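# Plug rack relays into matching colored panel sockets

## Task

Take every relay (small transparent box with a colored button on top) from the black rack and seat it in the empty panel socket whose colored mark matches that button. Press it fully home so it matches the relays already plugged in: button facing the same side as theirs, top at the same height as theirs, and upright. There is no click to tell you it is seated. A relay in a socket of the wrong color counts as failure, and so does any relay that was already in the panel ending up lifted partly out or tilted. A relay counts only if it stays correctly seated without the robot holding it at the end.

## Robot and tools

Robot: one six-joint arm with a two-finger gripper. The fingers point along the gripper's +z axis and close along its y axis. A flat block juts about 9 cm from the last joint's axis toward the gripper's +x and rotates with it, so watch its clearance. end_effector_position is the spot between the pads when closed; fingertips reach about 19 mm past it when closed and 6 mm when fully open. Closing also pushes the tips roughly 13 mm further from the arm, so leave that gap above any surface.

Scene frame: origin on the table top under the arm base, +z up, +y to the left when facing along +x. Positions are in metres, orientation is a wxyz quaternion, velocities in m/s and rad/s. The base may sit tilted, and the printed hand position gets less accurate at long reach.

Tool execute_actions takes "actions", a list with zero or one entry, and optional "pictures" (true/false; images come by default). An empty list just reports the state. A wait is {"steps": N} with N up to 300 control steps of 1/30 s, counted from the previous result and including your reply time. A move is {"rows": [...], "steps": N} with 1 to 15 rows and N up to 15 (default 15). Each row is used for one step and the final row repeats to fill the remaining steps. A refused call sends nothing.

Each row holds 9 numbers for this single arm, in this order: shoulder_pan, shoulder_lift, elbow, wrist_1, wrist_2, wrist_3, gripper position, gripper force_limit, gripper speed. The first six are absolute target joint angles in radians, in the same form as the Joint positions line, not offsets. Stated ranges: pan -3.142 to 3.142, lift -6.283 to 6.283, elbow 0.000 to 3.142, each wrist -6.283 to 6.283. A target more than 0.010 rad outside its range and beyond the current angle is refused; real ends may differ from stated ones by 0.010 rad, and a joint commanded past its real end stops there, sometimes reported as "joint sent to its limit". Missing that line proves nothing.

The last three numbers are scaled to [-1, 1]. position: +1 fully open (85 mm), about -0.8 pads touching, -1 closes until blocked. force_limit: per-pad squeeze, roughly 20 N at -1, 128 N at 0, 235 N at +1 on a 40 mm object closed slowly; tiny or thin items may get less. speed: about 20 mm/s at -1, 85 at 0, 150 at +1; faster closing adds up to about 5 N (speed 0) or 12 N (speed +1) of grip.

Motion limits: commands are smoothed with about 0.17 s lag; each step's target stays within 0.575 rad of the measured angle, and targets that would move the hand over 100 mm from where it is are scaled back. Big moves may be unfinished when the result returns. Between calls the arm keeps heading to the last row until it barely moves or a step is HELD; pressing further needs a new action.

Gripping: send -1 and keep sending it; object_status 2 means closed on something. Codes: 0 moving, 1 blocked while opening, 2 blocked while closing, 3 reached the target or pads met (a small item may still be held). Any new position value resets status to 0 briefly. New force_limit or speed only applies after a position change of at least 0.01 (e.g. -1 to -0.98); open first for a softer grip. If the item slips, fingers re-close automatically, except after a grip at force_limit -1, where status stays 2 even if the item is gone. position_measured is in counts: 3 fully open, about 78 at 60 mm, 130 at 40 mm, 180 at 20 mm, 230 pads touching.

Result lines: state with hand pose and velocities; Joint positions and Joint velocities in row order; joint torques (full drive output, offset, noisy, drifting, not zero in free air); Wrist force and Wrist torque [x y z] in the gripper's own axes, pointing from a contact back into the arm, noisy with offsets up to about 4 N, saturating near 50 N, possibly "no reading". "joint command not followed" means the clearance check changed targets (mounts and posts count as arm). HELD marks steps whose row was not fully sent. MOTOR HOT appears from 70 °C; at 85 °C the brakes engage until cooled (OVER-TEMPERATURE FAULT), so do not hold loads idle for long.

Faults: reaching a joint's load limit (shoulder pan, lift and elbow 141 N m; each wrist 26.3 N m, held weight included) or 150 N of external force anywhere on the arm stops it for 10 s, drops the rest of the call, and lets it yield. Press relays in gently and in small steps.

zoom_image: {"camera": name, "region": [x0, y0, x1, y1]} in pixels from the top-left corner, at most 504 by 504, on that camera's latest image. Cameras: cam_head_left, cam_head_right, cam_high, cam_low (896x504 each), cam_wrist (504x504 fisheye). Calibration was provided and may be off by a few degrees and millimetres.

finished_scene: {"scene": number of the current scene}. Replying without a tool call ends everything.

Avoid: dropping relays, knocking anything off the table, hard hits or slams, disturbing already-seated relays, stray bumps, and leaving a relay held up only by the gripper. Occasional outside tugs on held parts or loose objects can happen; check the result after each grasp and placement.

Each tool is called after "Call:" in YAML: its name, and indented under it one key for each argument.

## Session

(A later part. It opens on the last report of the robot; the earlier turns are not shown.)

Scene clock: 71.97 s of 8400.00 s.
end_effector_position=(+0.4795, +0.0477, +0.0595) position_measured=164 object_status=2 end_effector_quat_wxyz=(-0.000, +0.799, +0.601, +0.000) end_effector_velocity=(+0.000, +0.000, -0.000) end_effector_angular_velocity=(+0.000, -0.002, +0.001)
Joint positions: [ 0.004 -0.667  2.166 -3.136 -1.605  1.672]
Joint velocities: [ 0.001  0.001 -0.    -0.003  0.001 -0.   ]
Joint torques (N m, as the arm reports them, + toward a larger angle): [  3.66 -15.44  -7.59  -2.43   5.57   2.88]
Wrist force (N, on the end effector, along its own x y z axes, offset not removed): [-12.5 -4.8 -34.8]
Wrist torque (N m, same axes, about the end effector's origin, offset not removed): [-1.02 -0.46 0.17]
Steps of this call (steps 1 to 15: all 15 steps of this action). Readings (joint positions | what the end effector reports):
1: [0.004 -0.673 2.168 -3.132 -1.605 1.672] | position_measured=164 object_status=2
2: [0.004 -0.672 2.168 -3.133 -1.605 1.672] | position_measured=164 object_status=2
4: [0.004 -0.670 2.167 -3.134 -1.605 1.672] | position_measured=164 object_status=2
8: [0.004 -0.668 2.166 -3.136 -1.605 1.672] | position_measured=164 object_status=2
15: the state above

Call:
execute_actions:
  actions:
    - {"rows":[[0.0024,-0.6652,2.1663,-3.138,-1.6046,1.671,-1,-0.4,-0.3]],"steps":15}
  pictures: false

Call:
execute_actions:
  actions:
    - {"rows":[[0.0024,-0.664,2.1659,-3.1388,-1.6046,1.671,-1,-0.4,-0.3]],"steps":15}

Call:
zoom_image:
  camera: "cam_low"
  region: [400,210,520,290]

Scene clock: 75.97 s of 8400.00 s.
end_effector_position=(+0.4793, +0.0471, +0.0590) position_measured=164 object_status=2 end_effector_quat_wxyz=(-0.000, +0.799, +0.601, +0.000) end_effector_velocity=(-0.000, -0.001, -0.000) end_effector_angular_velocity=(-0.000, +0.001, -0.002)
Joint positions: [ 0.002 -0.665  2.166 -3.138 -1.605  1.671]
Joint velocities: [-0.002 -0.     0.     0.001 -0.    -0.   ]
Joint torques (N m, as the arm reports them, + toward a larger angle): [-16.69  -6.22   7.21  -1.1   -0.82  -3.16]
Wrist force (N, on the end effector, along its own x y z axes, offset not removed): [3.9 -11.3 -50.0]
Wrist torque (N m, same axes, about the end effector's origin, offset not removed): [-1.03 0.22 0.05]
Steps of this call (steps 1 to 15: the robot went on to your last target; steps 16 to 90: nothing new was sent; then 0.50 s passed at rest; steps 91 to 105: all 15 steps of this action). Readings (joint positions | what the end effector reports):
91: [0.004 -0.666 2.166 -3.136 -1.605 1.672] | position_measured=164 object_status=2
92: [0.004 -0.666 2.166 -3.137 -1.605 1.672] | position_measured=164 object_status=2
94: [0.003 -0.666 2.166 -3.137 -1.605 1.672] | position_measured=164 object_status=2
98: [0.003 -0.665 2.166 -3.138 -1.605 1.671] | position_measured=164 object_status=2
105: the state above

Scene clock: 76.47 s of 8400.00 s.
end_effector_position=(+0.4791, +0.0471, +0.0585) position_measured=164 object_status=2 end_effector_quat_wxyz=(-0.000, +0.799, +0.601, -0.000) end_effector_velocity=(-0.000, +0.000, -0.001) end_effector_angular_velocity=(+0.001, +0.001, -0.000)
Joint positions: [ 0.002 -0.664  2.166 -3.139 -1.605  1.671]
Joint velocities: [-0.     0.002 -0.    -0.001  0.001  0.   ]
Joint torques (N m, as the arm reports them, + toward a larger angle): [-19.55  15.32 -13.13   0.76  -2.83  -3.11]
Wrist force (N, on the end effector, along its own x y z axes, offset not removed): [0.9 -26.6 -50.0]
Wrist torque (N m, same axes, about the end effector's origin, offset not removed): [-0.31 0.13 0.04]
Steps of this call (steps 1 to 15: all 15 steps of this action). Readings (joint positions | what the end effector reports):
1: [0.002 -0.665 2.166 -3.138 -1.605 1.671] | position_measured=164 object_status=2
2: [0.002 -0.665 2.166 -3.138 -1.605 1.671] | position_measured=164 object_status=2
4: [0.002 -0.665 2.166 -3.138 -1.605 1.671] | position_measured=164 object_status=2
8: [0.002 -0.664 2.166 -3.139 -1.605 1.671] | position_measured=164 object_status=2
15: the state above
camera_calibration (this result's frames):
cam_wrist: T_world_to_cam=[[0.94928, -0.311907, -0.0397537, -0.430423], [-0.294106, -0.925512, 0.238597, 0.200827], [-0.111213, -0.214804, -0.970305, 0.269339], [0, 0, 0, 1]] pos_world=[0.49761, 0.109471, 0.196313]

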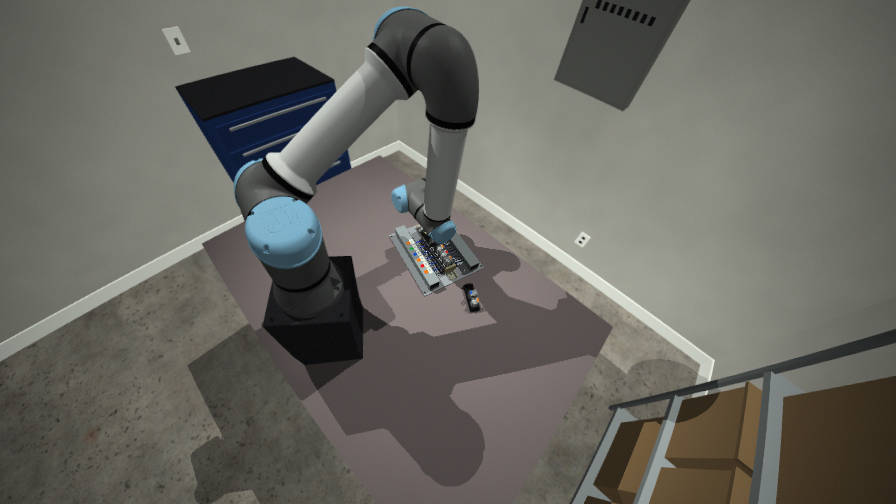

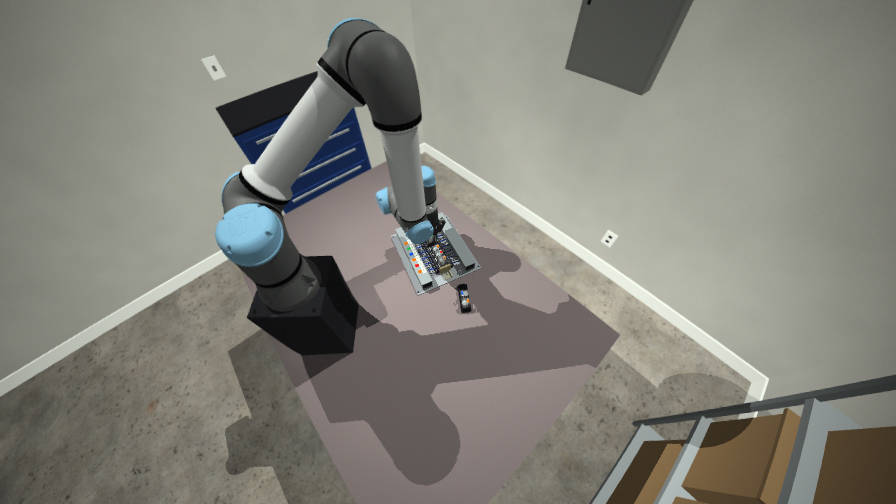

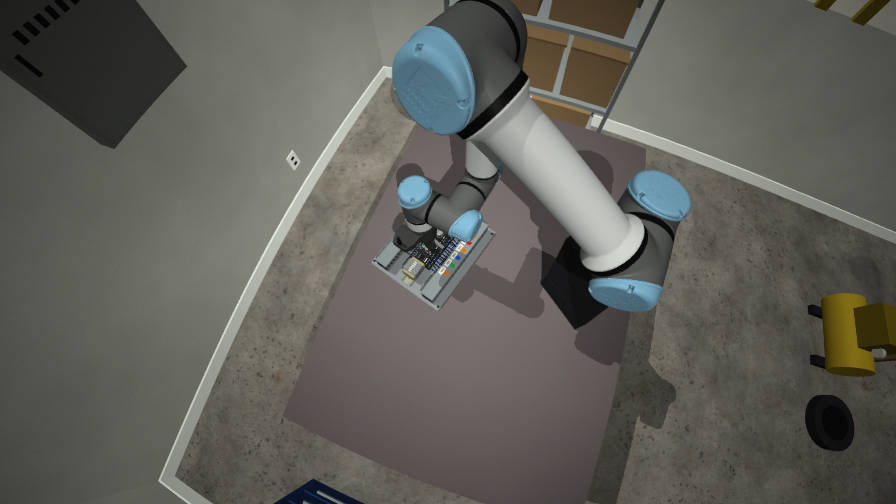

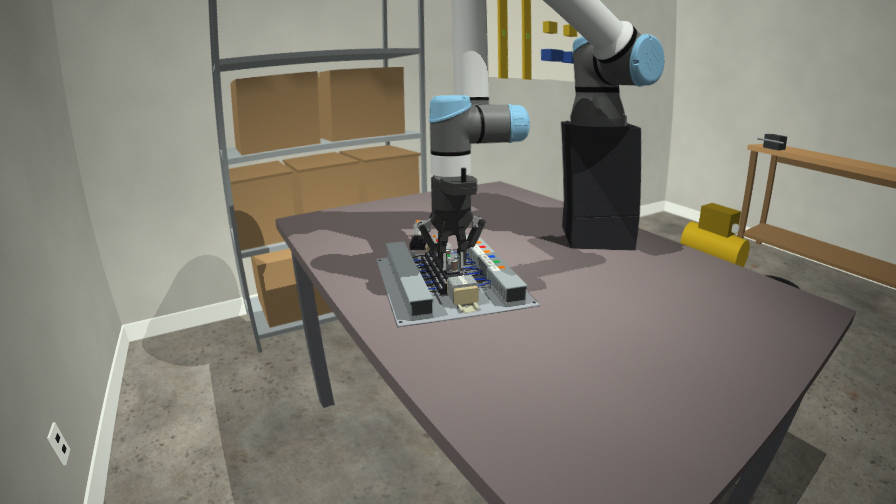

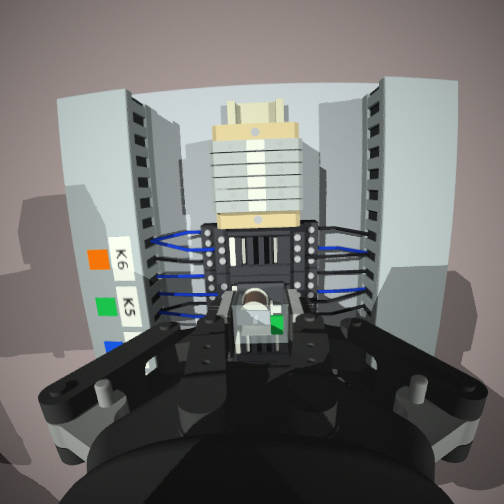

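Region (400, 210, 520, 290) of cam_low's 896x504 image, scaled by 4.200, with more detail than that image has.

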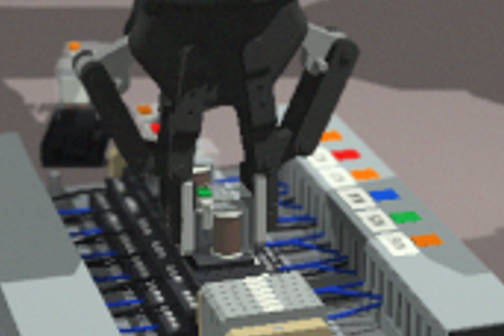

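Call:
execute_actions:
  actions:
    - {"rows":[[0.0026,-0.666,2.166,-3.137,-1.6046,1.671,0,-0.4,-0.3]],"steps":12}
  pictures: false

Call:
execute_actions:
  actions:
    - {"rows":[[0.0045,-0.7396,2.1911,-3.0884,-1.6046,1.671,0,-0.4,-0.3]],"steps":12}
  pictures: false

Call:
execute_actions:
  actions:
    - {"rows":[[0.0045,-0.88,2.224,-2.981,-1.6046,1.671,0.2,-0.4,-0.3]],"steps":12}
  pictures: false

Call:
execute_actions:
  actions:
    - {"rows":[[-0.3,-0.9,2.25,-2.99,-1.58,1.535,0.2,-0.4,-0.3]],"steps":15}
  pictures: false

Call:
execute_actions:
  actions:
    - {"rows":[[-0.594,-0.91,2.2685,-3.003,-1.5615,1.399,0.2,-0.4,-0.3]],"steps":15}
  pictures: false

Call:
execute_actions:
  actions:
    - {"rows":[[-0.594,-0.91,2.2685,-3.003,-1.5615,1.399,0.2,-0.4,-0.3],[-0.594,-0.91,2.2685,-3.003,-1.5615,1.399,0.2,-0.4,-0.3],[-0.594,-0.91,2.2685,-3.003,-1.5615,1.399,0.2,-0.4,-0.3],[-0.594,-0.765,2.2325,-3.112,-1.5615,1.399,0.2,-0.4,-0.3]],"steps":15}

Scene clock: 85.67 s of 8400.00 s.
end_effector_position=(+0.4794, +0.0470, +0.0590) position_measured=129 object_status=0 end_effector_quat_wxyz=(-0.000, +0.799, +0.601, -0.000) end_effector_velocity=(+0.001, -0.001, +0.002) end_effector_angular_velocity=(-0.001, -0.004, -0.001)
Joint positions: [ 0.002 -0.666  2.166 -3.137 -1.605  1.671]
Joint velocities: [-0.001 -0.004  0.001 -0.001  0.    -0.   ]
Joint torques (N m, as the arm reports them, + toward a larger angle): [ 12.05 -53.47   4.55  -0.19  -0.1   -3.  ]
Wrist force (N, on the end effector, along its own x y z axes, offset not removed): [-1.7 -4.5 1.0]
Wrist torque (N m, same axes, about the end effector's origin, offset not removed): [-0.96 0.16 0.05]
Steps of this call (steps 1 to 15: the robot went on to your last target; steps 16 to 90: nothing new was sent; then 5.80 s passed at rest; steps 91 to 102: all 12 steps of this action). Readings (joint positions | what the end effector reports):
91: [0.002 -0.664 2.166 -3.139 -1.605 1.671] | position_measured=164 object_status=0
92: [0.002 -0.664 2.166 -3.138 -1.605 1.671] | position_measured=164 object_status=0
94: [0.002 -0.664 2.166 -3.138 -1.605 1.671] | position_measured=156 object_status=0
98: [0.002 -0.665 2.166 -3.137 -1.605 1.671] | position_measured=135 object_status=0
102: the state above

Scene clock: 86.07 s of 8400.00 s.
end_effector_position=(+0.4795, +0.0471, +0.0835) position_measured=129 object_status=3 end_effector_quat_wxyz=(-0.000, +0.799, +0.602, -0.000) end_effector_velocity=(+0.001, +0.000, +0.012) end_effector_angular_velocity=(-0.000, -0.004, +0.002)
Joint positions: [ 0.004 -0.736  2.19  -3.091 -1.605  1.671]
Joint velocities: [ 0.002 -0.035  0.011  0.02   0.    -0.   ]
Joint torques (N m, as the arm reports them, + toward a larger angle): [ 17.57 -49.68   3.26  -0.1    1.69  -2.99]
Wrist force (N, on the end effector, along its own x y z axes, offset not removed): [1.3 -4.2 0.2]
Wrist torque (N m, same axes, about the end effector's origin, offset not removed): [-0.85 -0.27 0.14]
Steps of this call (steps 1 to 12: all 12 steps of this action). Readings (joint positions | what the end effector reports):
1: [0.002 -0.666 2.166 -3.137 -1.605 1.671] | position_measured=129 object_status=0
2: [0.003 -0.672 2.169 -3.131 -1.605 1.671] | position_measured=129 object_status=0
4: [0.003 -0.699 2.178 -3.114 -1.605 1.671] | position_measured=129 object_status=0
8: [0.004 -0.727 2.187 -3.096 -1.605 1.671] | position_measured=129 object_status=3
12: the state above

Scene clock: 86.47 s of 8400.00 s.
end_effector_position=(+0.4807, +0.0453, +0.1303) position_measured=104 object_status=0 end_effector_quat_wxyz=(-0.000, +0.799, +0.602, -0.000) end_effector_velocity=(+0.001, -0.001, +0.025) end_effector_angular_velocity=(-0.001, -0.005, +0.001)
Joint positions: [ 0.004 -0.872  2.222 -2.987 -1.605  1.671]
Joint velocities: [ 0.001 -0.072  0.015  0.052 -0.    -0.   ]
Joint torques (N m, as the arm reports them, + toward a larger angle): [ 15.04 -48.23  -0.55  -0.07   1.72  -2.94]
Wrist force (N, on the end effector, along its own x y z axes, offset not removed): [1.9 -3.1 -1.5]
Wrist torque (N m, same axes, about the end effector's origin, offset not removed): [-0.82 -0.43 0.10]
Steps of this call (steps 1 to 12: all 12 steps of this action). Readings (joint positions | what the end effector reports):
1: [0.004 -0.737 2.190 -3.090 -1.605 1.671] | position_measured=129 object_status=0
2: [0.004 -0.745 2.195 -3.083 -1.605 1.671] | position_measured=128 object_status=0
4: [0.004 -0.792 2.207 -3.045 -1.605 1.671] | position_measured=121 object_status=0
8: [0.004 -0.853 2.219 -3.001 -1.605 1.671] | position_measured=106 object_status=0
12: the state above

Scene clock: 86.97 s of 8400.00 s.
end_effector_position=(+0.4669, -0.0887, +0.1329) position_measured=104 object_status=3 end_effector_quat_wxyz=(-0.003, +0.844, +0.536, +0.000) end_effector_velocity=(-0.011, -0.047, +0.000) end_effector_angular_velocity=(+0.000, +0.000, -0.064)
Joint positions: [-0.288 -0.899  2.249 -2.99  -1.581  1.54 ]
Joint velocities: [-0.105 -0.007  0.008 -0.002  0.007 -0.04 ]
Joint torques (N m, as the arm reports them, + toward a larger angle): [ -9.73 -47.99   0.66  -6.02   1.7   -3.24]
Wrist force (N, on the end effector, along its own x y z axes, offset not removed): [1.0 -3.1 -1.2]
Wrist torque (N m, same axes, about the end effector's origin, offset not removed): [-0.72 -0.32 0.14]
Steps of this call (steps 1 to 15: all 15 steps of this action). Readings (joint positions | what the end effector reports):
1: [0.004 -0.874 2.223 -2.986 -1.604 1.671] | position_measured=104 object_status=0
2: [-0.003 -0.877 2.226 -2.986 -1.602 1.664] | position_measured=104 object_status=0
4: [-0.063 -0.884 2.233 -2.987 -1.596 1.629] | position_measured=104 object_status=0
8: [-0.207 -0.894 2.243 -2.989 -1.586 1.571] | position_measured=104 object_status=3
15: the state above

Scene clock: 87.47 s of 8400.00 s.
end_effector_position=(+0.4180, -0.2156, +0.1326) position_measured=104 object_status=3 end_effector_quat_wxyz=(-0.000, +0.884, +0.467, +0.000) end_effector_velocity=(-0.022, -0.041, +0.000) end_effector_angular_velocity=(-0.003, -0.001, -0.060)
Joint positions: [-0.583 -0.91   2.268 -3.003 -1.562  1.404]
Joint velocities: [-0.1   -0.003  0.006 -0.005  0.006 -0.04 ]
Joint torques (N m, as the arm reports them, + toward a larger angle): [-12.77 -46.99  -0.56  -5.84   1.8   -3.26]
Wrist force (N, on the end effector, along its own x y z axes, offset not removed): [0.1 -3.8 -0.4]
Wrist torque (N m, same axes, about the end effector's origin, offset not removed): [-0.76 -0.14 0.15]
Steps of this call (steps 1 to 15: all 15 steps of this action). Readings (joint positions | what the end effector reports):
1: [-0.291 -0.899 2.250 -2.990 -1.580 1.538] | position_measured=104 object_status=3
2: [-0.301 -0.901 2.252 -2.991 -1.578 1.531] | position_measured=104 object_status=3
4: [-0.363 -0.903 2.256 -2.995 -1.574 1.495] | position_measured=104 object_status=3
8: [-0.505 -0.908 2.264 -3.000 -1.566 1.435] | position_measured=104 object_status=3
15: the state above

Scene clock: 87.97 s of 8400.00 s.
end_effector_position=(+0.4155, -0.2208, +0.0876) position_measured=104 object_status=3 end_effector_quat_wxyz=(+0.000, +0.886, +0.464, +0.000) end_effector_velocity=(-0.003, +0.002, -0.026) end_effector_angular_velocity=(+0.004, +0.002, -0.001)
Joint positions: [-0.594 -0.774  2.234 -3.106 -1.562  1.399]
Joint velocities: [-0.001  0.075 -0.016 -0.055  0.001 -0.   ]
Joint torques (N m, as the arm reports them, + toward a larger angle): [-13.62 -33.45 -11.1   -5.96   1.53  -2.99]
Wrist force (N, on the end effector, along its own x y z axes, offset not removed): [-0.8 -3.8 1.5]
Wrist torque (N m, same axes, about the end effector's origin, offset not removed): [-0.86 0.09 0.18]
Steps of this call (steps 1 to 15: all 15 steps of this action). Readings (joint positions | what the end effector reports):
1: [-0.585 -0.910 2.268 -3.003 -1.562 1.402] | position_measured=104 object_status=3
2: [-0.588 -0.910 2.268 -3.003 -1.562 1.402] | position_measured=104 object_status=3
4: [-0.590 -0.910 2.268 -3.003 -1.562 1.400] | position_measured=104 object_status=3
8: [-0.593 -0.833 2.247 -3.064 -1.562 1.399] | position_measured=104 object_status=3
15: the state above
camera_calibration (this result's frames):
cam_wrist: T_world_to_cam=[[0.801289, -0.597004, -0.0390215, -0.453978], [-0.572704, -0.78427, 0.238601, 0.0742077], [-0.173049, -0.16884, -0.970333, 0.268737], [0, 0, 0, 1]] pos_world=[0.452771, -0.167454, 0.225343]

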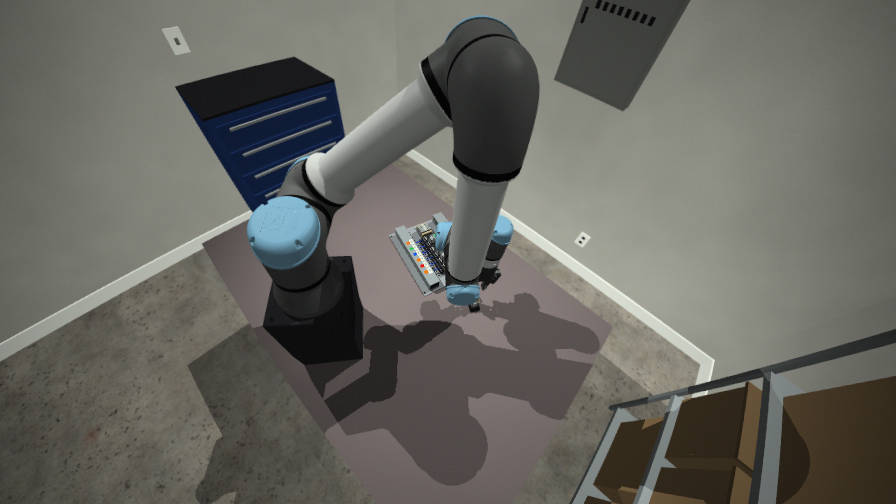

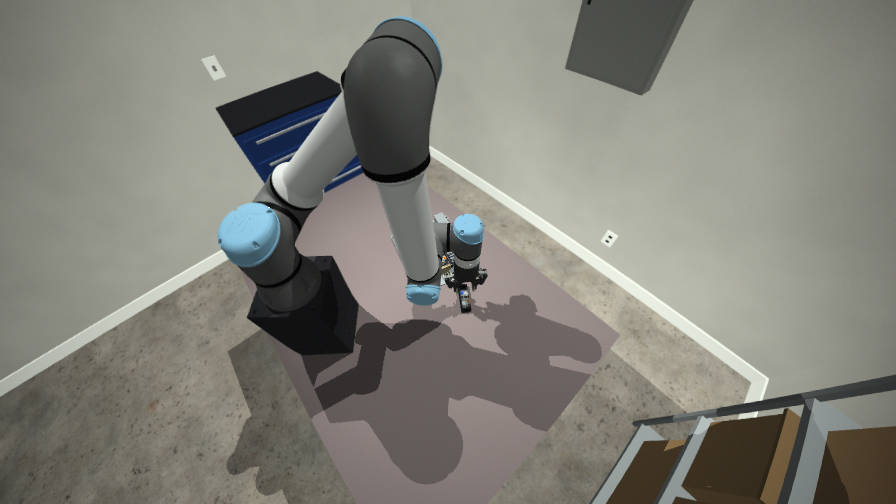

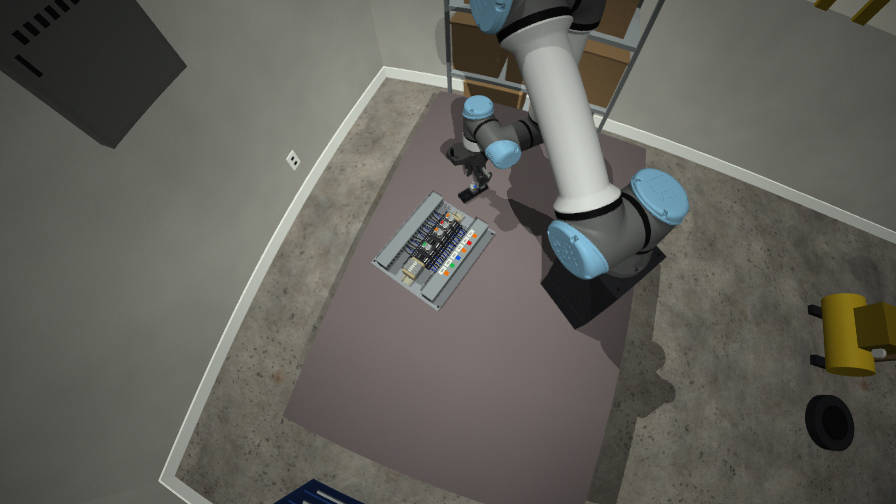

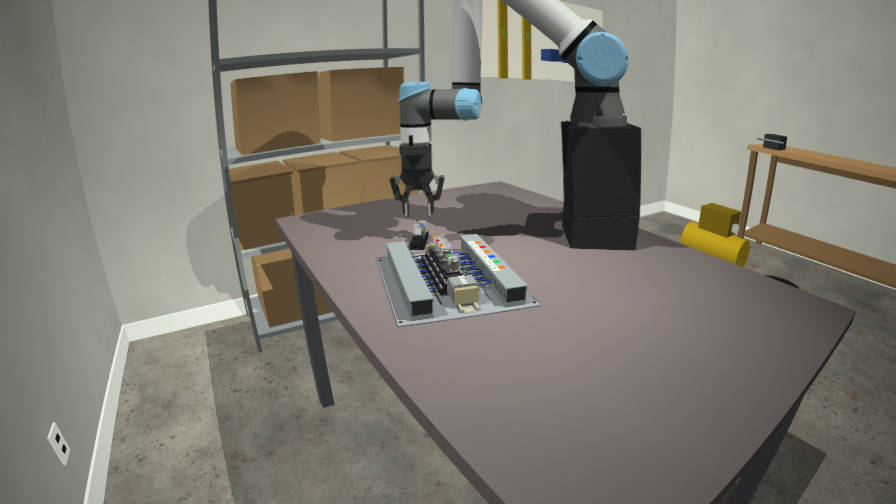

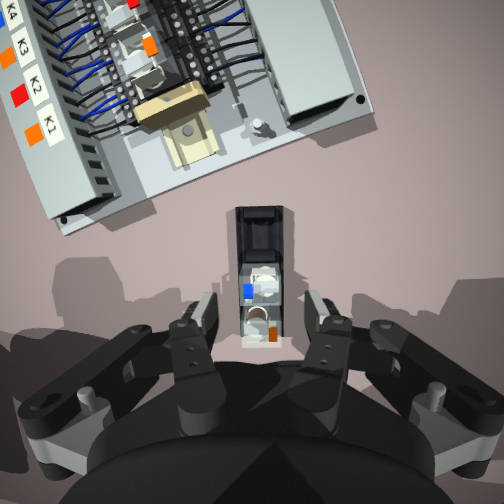

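Call:
execute_actions:
  actions:
    - {"rows":[[-0.594,-0.7,2.2095,-3.154,-1.5615,1.399,0.2,-0.4,-0.3],[-0.594,-0.7,2.2095,-3.154,-1.5615,1.399,0.2,-0.4,-0.3],[-0.594,-0.7,2.2095,-3.154,-1.5615,1.399,0.2,-0.4,-0.3],[-0.594,-0.63,2.1825,-3.197,-1.5615,1.399,0.2,-0.4,-0.3]],"steps":15}
  pictures: false

Call:
execute_actions:
  actions:
    - {"steps":8}

Call:
zoom_image:
  camera: "cam_wrist"
  region: [190,230,340,380]

Scene clock: 92.30 s of 8400.00 s.
end_effector_position=(+0.4151, -0.2211, +0.0403) position_measured=104 object_status=3 end_effector_quat_wxyz=(+0.000, +0.886, +0.464, +0.000) end_effector_velocity=(-0.002, +0.001, -0.015) end_effector_angular_velocity=(+0.001, +0.002, -0.001)
Joint positions: [-0.594 -0.635  2.184 -3.194 -1.561  1.399]
Joint velocities: [-0.001  0.044 -0.015 -0.026 -0.001  0.   ]
Joint torques (N m, as the arm reports them, + toward a larger angle): [-11.   -32.67  -7.34  -5.9    1.5   -3.21]
Wrist force (N, on the end effector, along its own x y z axes, offset not removed): [-0.8 -4.1 0.8]
Wrist torque (N m, same axes, about the end effector's origin, offset not removed): [-0.96 -0.02 0.14]
Steps of this call (steps 1 to 15: the robot went on to your last target; steps 16 to 90: nothing new was sent; then 0.83 s passed at rest; steps 91 to 105: all 15 steps of this action). Readings (joint positions | what the end effector reports):
91: [-0.594 -0.765 2.232 -3.112 -1.561 1.399] | position_measured=104 object_status=3
92: [-0.594 -0.759 2.229 -3.117 -1.561 1.399] | position_measured=104 object_status=3
94: [-0.594 -0.735 2.221 -3.132 -1.561 1.399] | position_measured=104 object_status=3
98: [-0.594 -0.669 2.196 -3.173 -1.561 1.399] | position_measured=104 object_status=3
105: the state above

Scene clock: 92.57 s of 8400.00 s.
end_effector_position=(+0.4150, -0.2210, +0.0387) position_measured=104 object_status=3 end_effector_quat_wxyz=(-0.000, +0.886, +0.464, +0.000) end_effector_velocity=(+0.000, -0.000, -0.001) end_effector_angular_velocity=(-0.002, -0.000, +0.000)
Joint positions: [-0.594 -0.631  2.183 -3.197 -1.561  1.399]
Joint velocities: [ 0.     0.003 -0.002 -0.003 -0.001  0.   ]
Joint torques (N m, as the arm reports them, + toward a larger angle): [-10.52 -30.87  -7.63  -5.95   1.26  -3.19]
Wrist force (N, on the end effector, along its own x y z axes, offset not removed): [0.4 -3.2 0.7]
Wrist torque (N m, same axes, about the end effector's origin, offset not removed): [-0.72 -0.23 0.10]
Steps of this call (steps 1 to 8: the robot went on to your last target). Readings (joint positions | what the end effector reports):
1: [-0.594 -0.634 2.184 -3.195 -1.561 1.399] | position_measured=104 object_status=3
2: [-0.594 -0.633 2.183 -3.195 -1.561 1.399] | position_measured=104 object_status=3
4: [-0.594 -0.632 2.183 -3.196 -1.561 1.399] | position_measured=104 object_status=3
8: the state above
camera_calibration (this result's frames):
cam_wrist: T_world_to_cam=[[0.801207, -0.59707, -0.0396829, -0.455464], [-0.572673, -0.784321, 0.238508, 0.0854026], [-0.17353, -0.168369, -0.970329, 0.221443], [0, 0, 0, 1]] pos_world=[0.452256, -0.167677, 0.176429]

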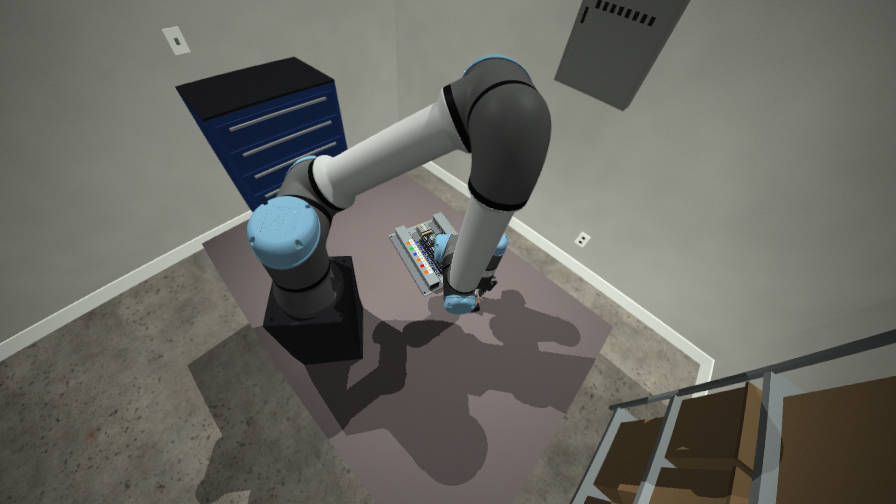

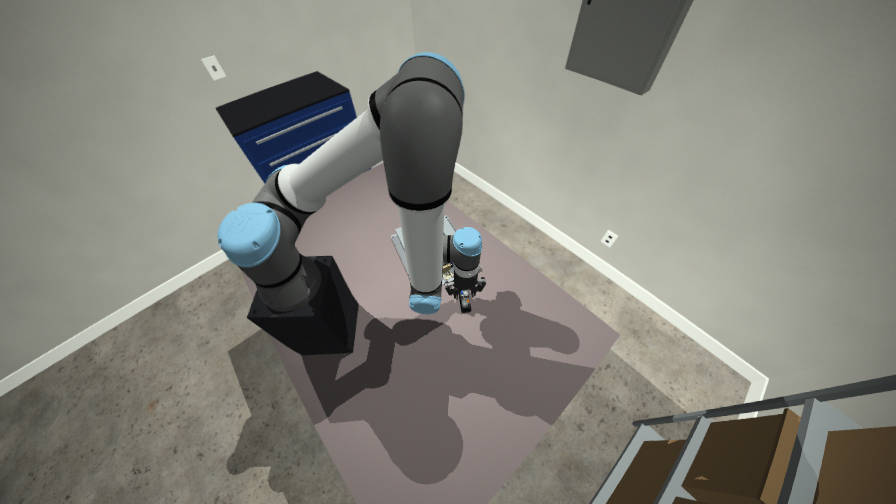

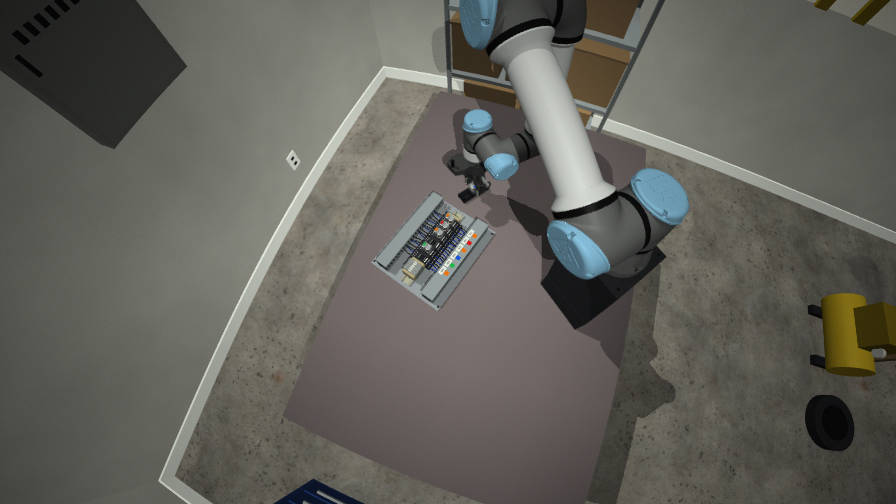

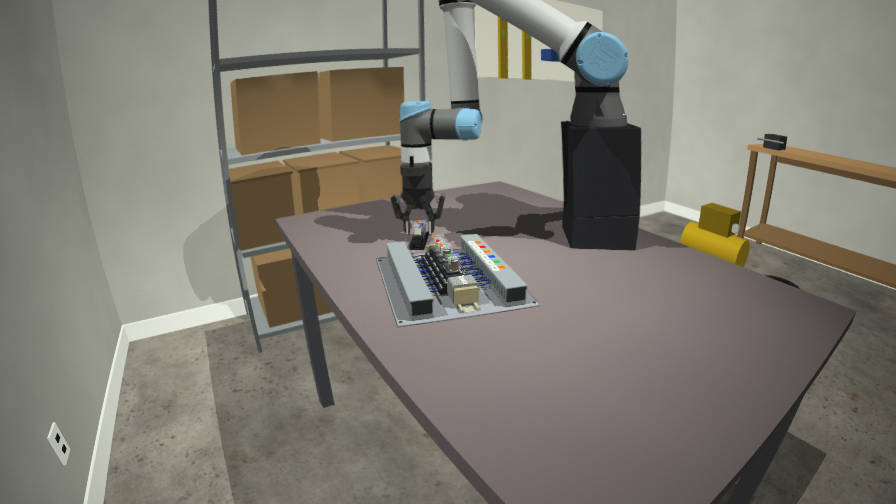

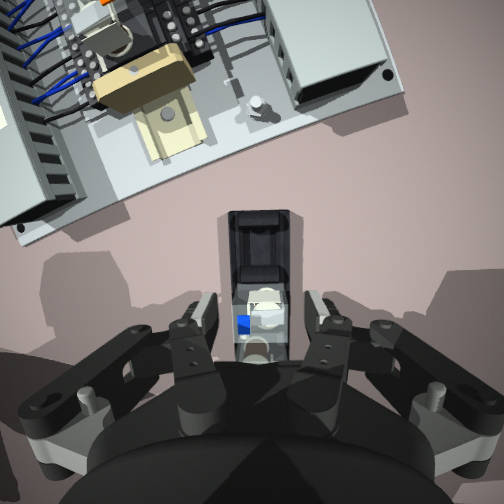

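Region (190, 230, 340, 380) of cam_wrist's 504x504 image, scaled by 3.360, with more detail than that image has.

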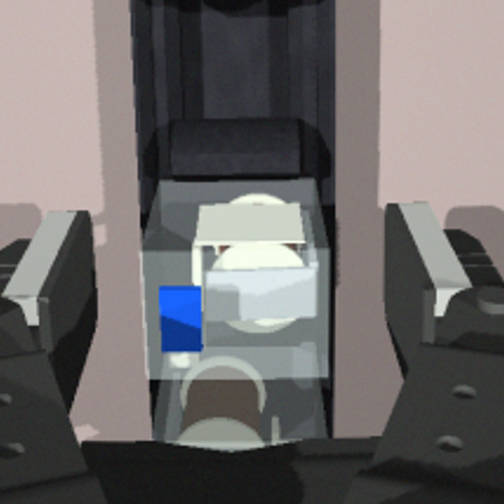

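Call:
execute_actions:
  actions:
    - {"rows":[[-0.594,-0.629,2.1822,-3.1976,-1.5615,1.399,-1,-0.4,-0.3]],"steps":15}
  pictures: false

Call:
execute_actions:
  actions:
    - {"steps":10}
  pictures: false

Call:
execute_actions:
  actions:
    - {"rows":[[-0.594,-0.7,2.2095,-3.154,-1.5615,1.399,-1,-0.4,-0.3],[-0.594,-0.7,2.2095,-3.154,-1.5615,1.399,-1,-0.4,-0.3],[-0.594,-0.7,2.2095,-3.154,-1.5615,1.399,-1,-0.4,-0.3],[-0.594,-0.7,2.2095,-3.154,-1.5615,1.399,-1,-0.4,-0.3],[-0.594,-0.765,2.2325,-3.112,-1.5615,1.399,-1,-0.4,-0.3]],"steps":12}
  pictures: false

Call:
execute_actions:
  actions:
    - {"rows":[[-0.594,-0.91,2.2685,-3.003,-1.5615,1.399,-1,-0.4,-0.3]],"steps":12}
  pictures: false

Call:
execute_actions:
  actions:
    - {"rows":[[-0.33,-0.9,2.26,-3.0,-1.58,0,-1,-0.4,-0.3]],"steps":15}
  pictures: false

Call:
execute_actions:
  actions:
    - {"rows":[[-0.055,-0.883,2.25,-3.0057,-1.6006,-1.53,-1,-0.4,-0.3]],"steps":15}
  pictures: false

Call:
execute_actions:
  actions:
    - {"steps":45}
  pictures: false

Call:
execute_actions:
  actions:
    - {"rows":[[-0.055,-0.7426,2.2171,-3.1132,-1.6006,-1.53,-1,-0.4,-0.3]],"steps":15}
  pictures: false

Call:
execute_actions:
  actions:
    - {"steps":10}

Call:
zoom_image:
  camera: "cam_wrist"
  region: [165,170,365,370]

Scene clock: 109.57 s of 8400.00 s.
end_effector_position=(+0.4149, -0.2209, +0.0381) position_measured=164 object_status=0 end_effector_quat_wxyz=(-0.000, +0.886, +0.464, +0.000) end_effector_velocity=(+0.000, +0.000, -0.000) end_effector_angular_velocity=(+0.000, -0.002, -0.000)
Joint positions: [-0.594 -0.629  2.182 -3.198 -1.561  1.399]
Joint velocities: [-0.     0.     0.    -0.002  0.001 -0.   ]
Joint torques (N m, as the arm reports them, + toward a larger angle): [  0.62 -29.37  -9.57  -4.99  -0.07  -2.97]
Wrist force (N, on the end effector, along its own x y z axes, offset not removed): [-0.8 -4.8 -10.9]
Wrist torque (N m, same axes, about the end effector's origin, offset not removed): [-0.69 0.05 0.05]
Steps of this call (steps 1 to 15: the robot went on to your last target; steps 16 to 90: nothing new was sent; then 13.50 s passed at rest; steps 91 to 105: all 15 steps of this action). Readings (joint positions | what the end effector reports):
91: [-0.594 -0.630 2.182 -3.197 -1.561 1.399] | position_measured=104 object_status=0
92: [-0.594 -0.630 2.182 -3.197 -1.561 1.399] | position_measured=104 object_status=0
94: [-0.594 -0.629 2.182 -3.197 -1.561 1.399] | position_measured=111 object_status=0
98: [-0.594 -0.629 2.182 -3.198 -1.561 1.399] | position_measured=133 object_status=0
105: the state above

Scene clock: 109.90 s of 8400.00 s.
end_effector_position=(+0.4149, -0.2209, +0.0381) position_measured=164 object_status=2 end_effector_quat_wxyz=(-0.000, +0.886, +0.464, +0.000) end_effector_velocity=(-0.000, +0.001, -0.000) end_effector_angular_velocity=(+0.001, +0.002, +0.000)
Joint positions: [-0.594 -0.629  2.182 -3.198 -1.561  1.399]
Joint velocities: [ 0.001  0.    -0.     0.002 -0.    -0.   ]
Joint torques (N m, as the arm reports them, + toward a larger angle): [  1.67 -27.3   -9.72  -3.71  -0.22  -3.07]
Wrist force (N, on the end effector, along its own x y z axes, offset not removed): [-0.4 -4.6 -11.2]
Wrist torque (N m, same axes, about the end effector's origin, offset not removed): [-0.74 -0.06 0.19]
Steps of this call (steps 1 to 10: the robot went on to your last target). Readings (joint positions | what the end effector reports):
1: [-0.594 -0.629 2.182 -3.198 -1.561 1.399] | position_measured=164 object_status=0
2: [-0.594 -0.629 2.182 -3.198 -1.561 1.399] | position_measured=164 object_status=0
4: [-0.594 -0.629 2.182 -3.198 -1.561 1.399] | position_measured=164 object_status=2
8: [-0.594 -0.629 2.182 -3.198 -1.561 1.399] | position_measured=164 object_status=2
10: the state above

Scene clock: 110.30 s of 8400.00 s.
end_effector_position=(+0.4151, -0.2206, +0.0796) position_measured=164 object_status=2 end_effector_quat_wxyz=(-0.000, +0.886, +0.464, -0.000) end_effector_velocity=(+0.001, -0.001, +0.044) end_effector_angular_velocity=(-0.005, -0.005, -0.001)
Joint positions: [-0.594 -0.75   2.228 -3.121 -1.561  1.399]
Joint velocities: [-0.001 -0.129  0.044  0.078  0.    -0.   ]
Joint torques (N m, as the arm reports them, + toward a larger angle): [  2.82 -47.79   2.94  -0.24  -0.43  -3.05]
Wrist force (N, on the end effector, along its own x y z axes, offset not removed): [-1.4 -3.5 0.7]
Wrist torque (N m, same axes, about the end effector's origin, offset not removed): [-0.81 0.14 0.05]
Steps of this call (steps 1 to 12: all 12 steps of this action). Readings (joint positions | what the end effector reports):
1: [-0.594 -0.629 2.182 -3.198 -1.561 1.399] | position_measured=164 object_status=2
2: [-0.594 -0.635 2.186 -3.193 -1.561 1.399] | position_measured=164 object_status=2
4: [-0.594 -0.661 2.195 -3.177 -1.561 1.399] | position_measured=164 object_status=2
8: [-0.594 -0.718 2.216 -3.141 -1.561 1.399] | position_measured=164 object_status=2
12: the state above

Scene clock: 110.70 s of 8400.00 s.
end_effector_position=(+0.4153, -0.2202, +0.1296) position_measured=164 object_status=2 end_effector_quat_wxyz=(-0.000, +0.886, +0.464, -0.000) end_effector_velocity=(+0.001, -0.001, +0.027) end_effector_angular_velocity=(-0.006, -0.005, +0.001)
Joint positions: [-0.594 -0.901  2.267 -3.009 -1.561  1.399]
Joint velocities: [ 0.001 -0.08   0.017  0.056 -0.001 -0.   ]
Joint torques (N m, as the arm reports them, + toward a larger angle): [  3.47 -46.11   3.61  -0.45  -0.61  -2.88]
Wrist force (N, on the end effector, along its own x y z axes, offset not removed): [0.2 -4.9 -1.0]
Wrist torque (N m, same axes, about the end effector's origin, offset not removed): [-1.05 -0.13 0.09]
Steps of this call (steps 1 to 12: all 12 steps of this action). Readings (joint positions | what the end effector reports):
1: [-0.594 -0.754 2.229 -3.118 -1.561 1.399] | position_measured=164 object_status=2
2: [-0.594 -0.764 2.234 -3.110 -1.561 1.399] | position_measured=164 object_status=2
4: [-0.594 -0.815 2.248 -3.070 -1.561 1.399] | position_measured=164 object_status=2
8: [-0.594 -0.881 2.262 -3.024 -1.561 1.399] | position_measured=164 object_status=2
12: the state above

Scene clock: 111.20 s of 8400.00 s.
end_effector_position=(+0.4580, -0.1104, +0.1318) position_measured=164 object_status=2 end_effector_quat_wxyz=(-0.002, +0.462, +0.887, +0.001) end_effector_velocity=(+0.009, +0.034, +0.001) end_effector_angular_velocity=(+0.011, -0.010, +2.724)
Joint positions: [-0.339 -0.9    2.26  -3.    -1.58   0.439]
Joint velocities: [ 0.076  0.    -0.002  0.002 -0.003 -2.648]
Joint torques (N m, as the arm reports them, + toward a larger angle): [ 15.31 -28.18 -13.85  -0.33  -1.38 -16.3 ]
Wrist force (N, on the end effector, along its own x y z axes, offset not removed): [1.5 -4.6 2.3]
Wrist torque (N m, same axes, about the end effector's origin, offset not removed): [-1.07 -0.30 0.03]
Steps of this call (steps 1 to 15: all 15 steps of this action). Readings (joint positions | what the end effector reports):
1: [-0.594 -0.903 2.267 -3.008 -1.562 1.399] | position_measured=164 object_status=2
2: [-0.586 -0.903 2.266 -3.006 -1.564 1.391] | position_measured=164 object_status=2
4: [-0.526 -0.903 2.264 -3.004 -1.569 1.325] | position_measured=164 object_status=2
8: [-0.397 -0.901 2.262 -3.001 -1.576 1.054] | position_measured=164 object_status=2
15: the state above

Scene clock: 111.70 s of 8400.00 s.
end_effector_position=(+0.4734, +0.0148, +0.1315) position_measured=164 object_status=2 end_effector_quat_wxyz=(-0.000, -0.287, +0.958, +0.000) end_effector_velocity=(-0.000, +0.039, +0.000) end_effector_angular_velocity=(+0.001, -0.003, +2.741)
Joint positions: [-0.065 -0.883  2.25  -3.006 -1.6   -0.83 ]
Joint velocities: [ 0.085  0.005 -0.002 -0.003 -0.005 -2.657]
Joint torques (N m, as the arm reports them, + toward a larger angle): [ 13.65 -25.63 -15.14  -5.98  -1.77 -16.47]
Wrist force (N, on the end effector, along its own x y z axes, offset not removed): [0.2 -5.4 -1.6]
Wrist torque (N m, same axes, about the end effector's origin, offset not removed): [-1.15 -0.23 0.11]
Steps of this call (steps 1 to 15: all 15 steps of this action). Readings (joint positions | what the end effector reports):
1: [-0.336 -0.900 2.260 -3.000 -1.580 0.351] | position_measured=164 object_status=2
2: [-0.327 -0.898 2.259 -3.000 -1.582 0.269] | position_measured=164 object_status=2
4: [-0.266 -0.893 2.256 -3.002 -1.588 0.122] | position_measured=164 object_status=2
8: [-0.130 -0.887 2.252 -3.004 -1.596 -0.202] | position_measured=164 object_status=2
15: the state above

Scene clock: 113.20 s of 8400.00 s.
end_effector_position=(+0.4733, +0.0193, +0.1316) position_measured=164 object_status=2 end_effector_quat_wxyz=(-0.000, -0.602, +0.799, +0.000) end_effector_velocity=(+0.000, -0.001, +0.000) end_effector_angular_velocity=(-0.001, -0.000, -0.001)
Joint positions: [-0.055 -0.883  2.25  -3.006 -1.601 -1.53 ]
Joint velocities: [-0.001 -0.001 -0.     0.001 -0.     0.   ]
Joint torques (N m, as the arm reports them, + toward a larger angle): [ 15.82 -27.91 -13.64  -5.85  -1.69  -3.2 ]
Wrist force (N, on the end effector, along its own x y z axes, offset not removed): [0.1 -5.8 0.2]
Wrist torque (N m, same axes, about the end effector's origin, offset not removed): [-1.28 -0.14 0.13]
Steps of this call (steps 1 to 45: the robot went on to your last target). Readings (joint positions | what the end effector reports):
1: [-0.062 -0.883 2.250 -3.006 -1.600 -0.920] | position_measured=164 object_status=2
2: [-0.060 -0.883 2.250 -3.006 -1.600 -1.010] | position_measured=164 object_status=2
4: [-0.058 -0.883 2.250 -3.006 -1.600 -1.188] | position_measured=164 object_status=2
8: [-0.056 -0.883 2.250 -3.006 -1.601 -1.421] | position_measured=164 object_status=2
45: the state above
The arm was judged still, so your last target was given up. Only a new action makes it travel on or press farther. Fingers that are still opening or closing keep moving.

Scene clock: 113.70 s of 8400.00 s.
end_effector_position=(+0.4723, +0.0209, +0.0855) position_measured=164 object_status=2 end_effector_quat_wxyz=(+0.000, -0.602, +0.799, +0.000) end_effector_velocity=(-0.002, +0.001, -0.011) end_effector_angular_velocity=(+0.001, +0.003, +0.000)
Joint positions: [-0.055 -0.746  2.218 -3.111 -1.601 -1.53 ]
Joint velocities: [-0.     0.031 -0.006 -0.021  0.     0.   ]
Joint torques (N m, as the arm reports them, + toward a larger angle): [ 10.62 -31.69 -10.01  -5.68  -1.3   -3.11]
Wrist force (N, on the end effector, along its own x y z axes, offset not removed): [1.5 -2.2 1.4]
Wrist torque (N m, same axes, about the end effector's origin, offset not removed): [-0.65 -0.33 0.08]
Steps of this call (steps 1 to 15: all 15 steps of this action). Readings (joint positions | what the end effector reports):
1: [-0.055 -0.883 2.250 -3.006 -1.601 -1.530] | position_measured=164 object_status=2
2: [-0.055 -0.876 2.246 -3.013 -1.601 -1.530] | position_measured=164 object_status=2
4: [-0.055 -0.830 2.234 -3.050 -1.601 -1.530] | position_measured=164 object_status=2
8: [-0.055 -0.769 2.222 -3.094 -1.601 -1.530] | position_measured=164 object_status=2
15: the state above

Scene clock: 114.03 s of 8400.00 s.
end_effector_position=(+0.4721, +0.0210, +0.0844) position_measured=164 object_status=2 end_effector_quat_wxyz=(-0.000, -0.602, +0.799, +0.000) end_effector_velocity=(-0.000, +0.000, -0.000) end_effector_angular_velocity=(+0.001, +0.001, -0.000)
Joint positions: [-0.055 -0.743  2.217 -3.113 -1.601 -1.53 ]
Joint velocities: [-0.     0.    -0.     0.001  0.001 -0.   ]
Joint torques (N m, as the arm reports them, + toward a larger angle): [  8.58 -30.56 -11.39  -5.77  -1.01  -3.13]
Wrist force (N, on the end effector, along its own x y z axes, offset not removed): [1.2 -3.5 0.1]
Wrist torque (N m, same axes, about the end effector's origin, offset not removed): [-0.81 -0.38 0.14]
Steps of this call (steps 1 to 10: the robot went on to your last target). Readings (joint positions | what the end effector reports):
1: [-0.055 -0.745 2.218 -3.111 -1.601 -1.530] | position_measured=164 object_status=2
2: [-0.055 -0.745 2.217 -3.112 -1.601 -1.530] | position_measured=164 object_status=2
4: [-0.055 -0.744 2.217 -3.112 -1.601 -1.530] | position_measured=164 object_status=2
8: [-0.055 -0.743 2.217 -3.113 -1.601 -1.530] | position_measured=164 object_status=2
10: the state above
camera_calibration (this result's frames):
cam_wrist: T_world_to_cam=[[-0.949952, 0.309909, -0.0393518, 0.452705], [0.292228, 0.92607, 0.238739, -0.14726], [0.11043, 0.215291, -0.970286, 0.174367], [0, 0, 0, 1]] pos_world=[0.453826, -0.041464, 0.222157]

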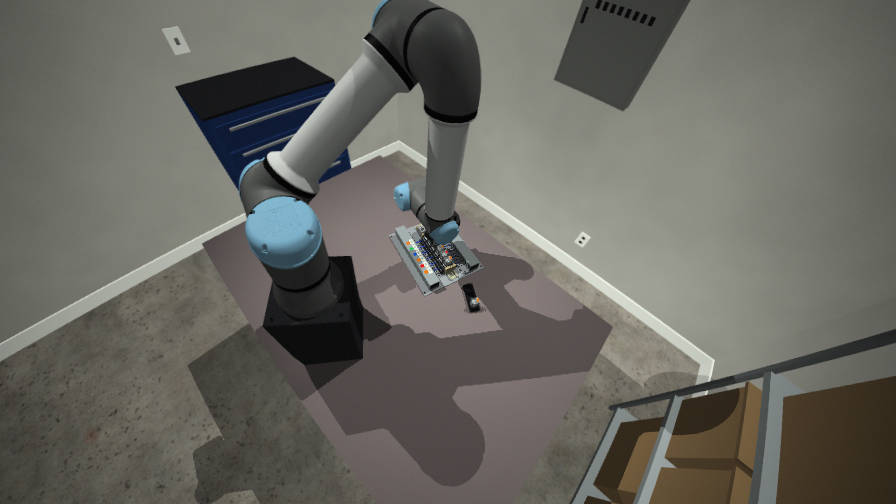

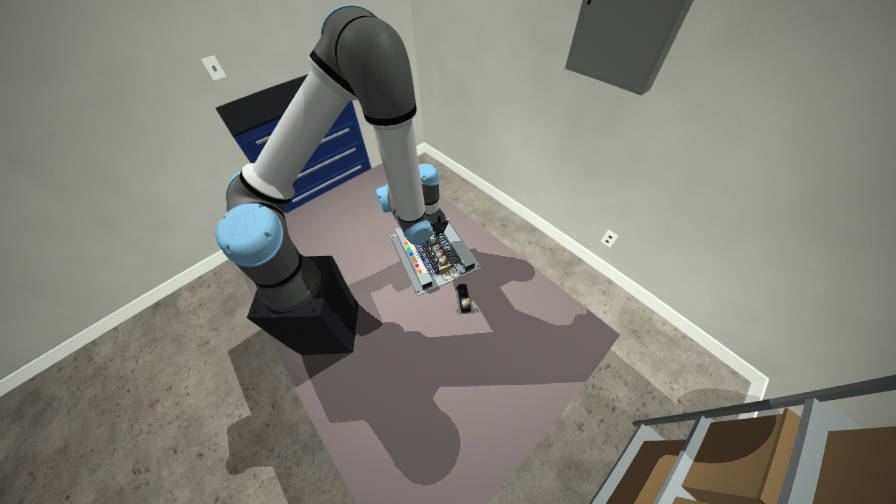

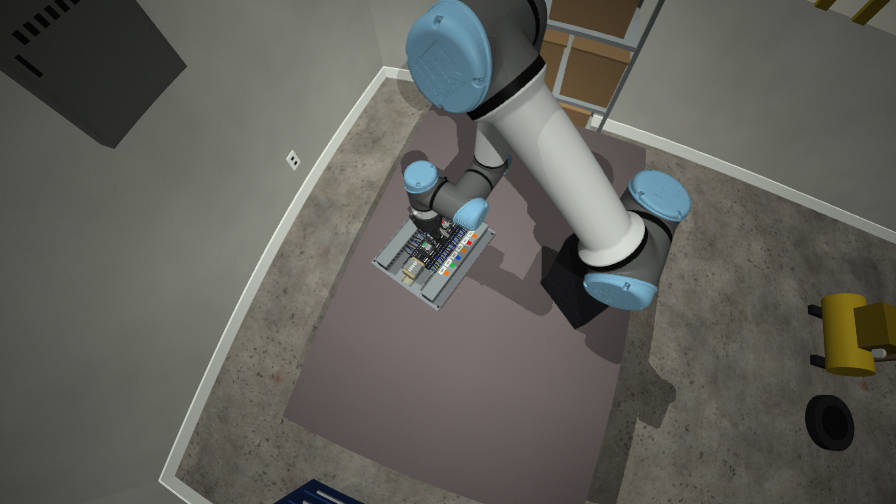

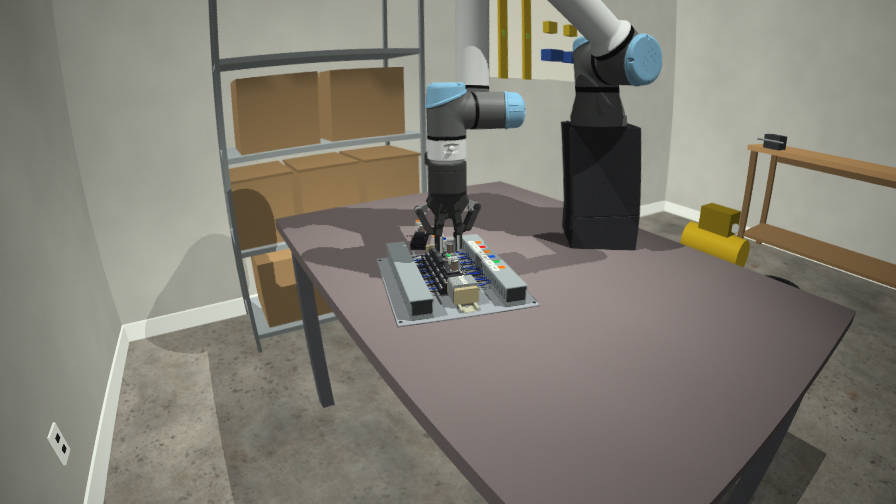

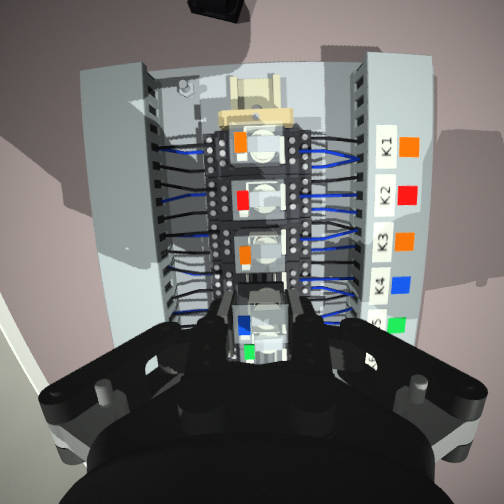

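Region (165, 170, 365, 370) of cam_wrist's 504x504 image, scaled by 2.520, with more detail than that image has.

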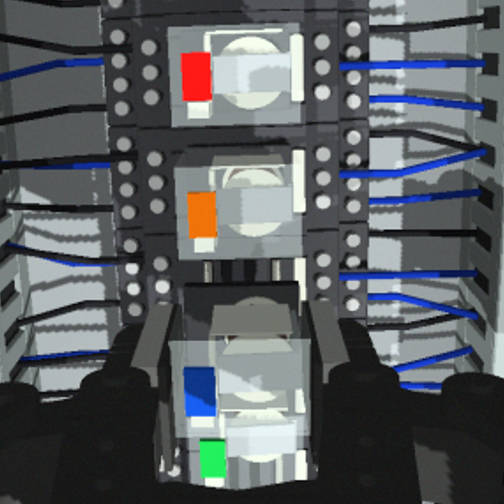

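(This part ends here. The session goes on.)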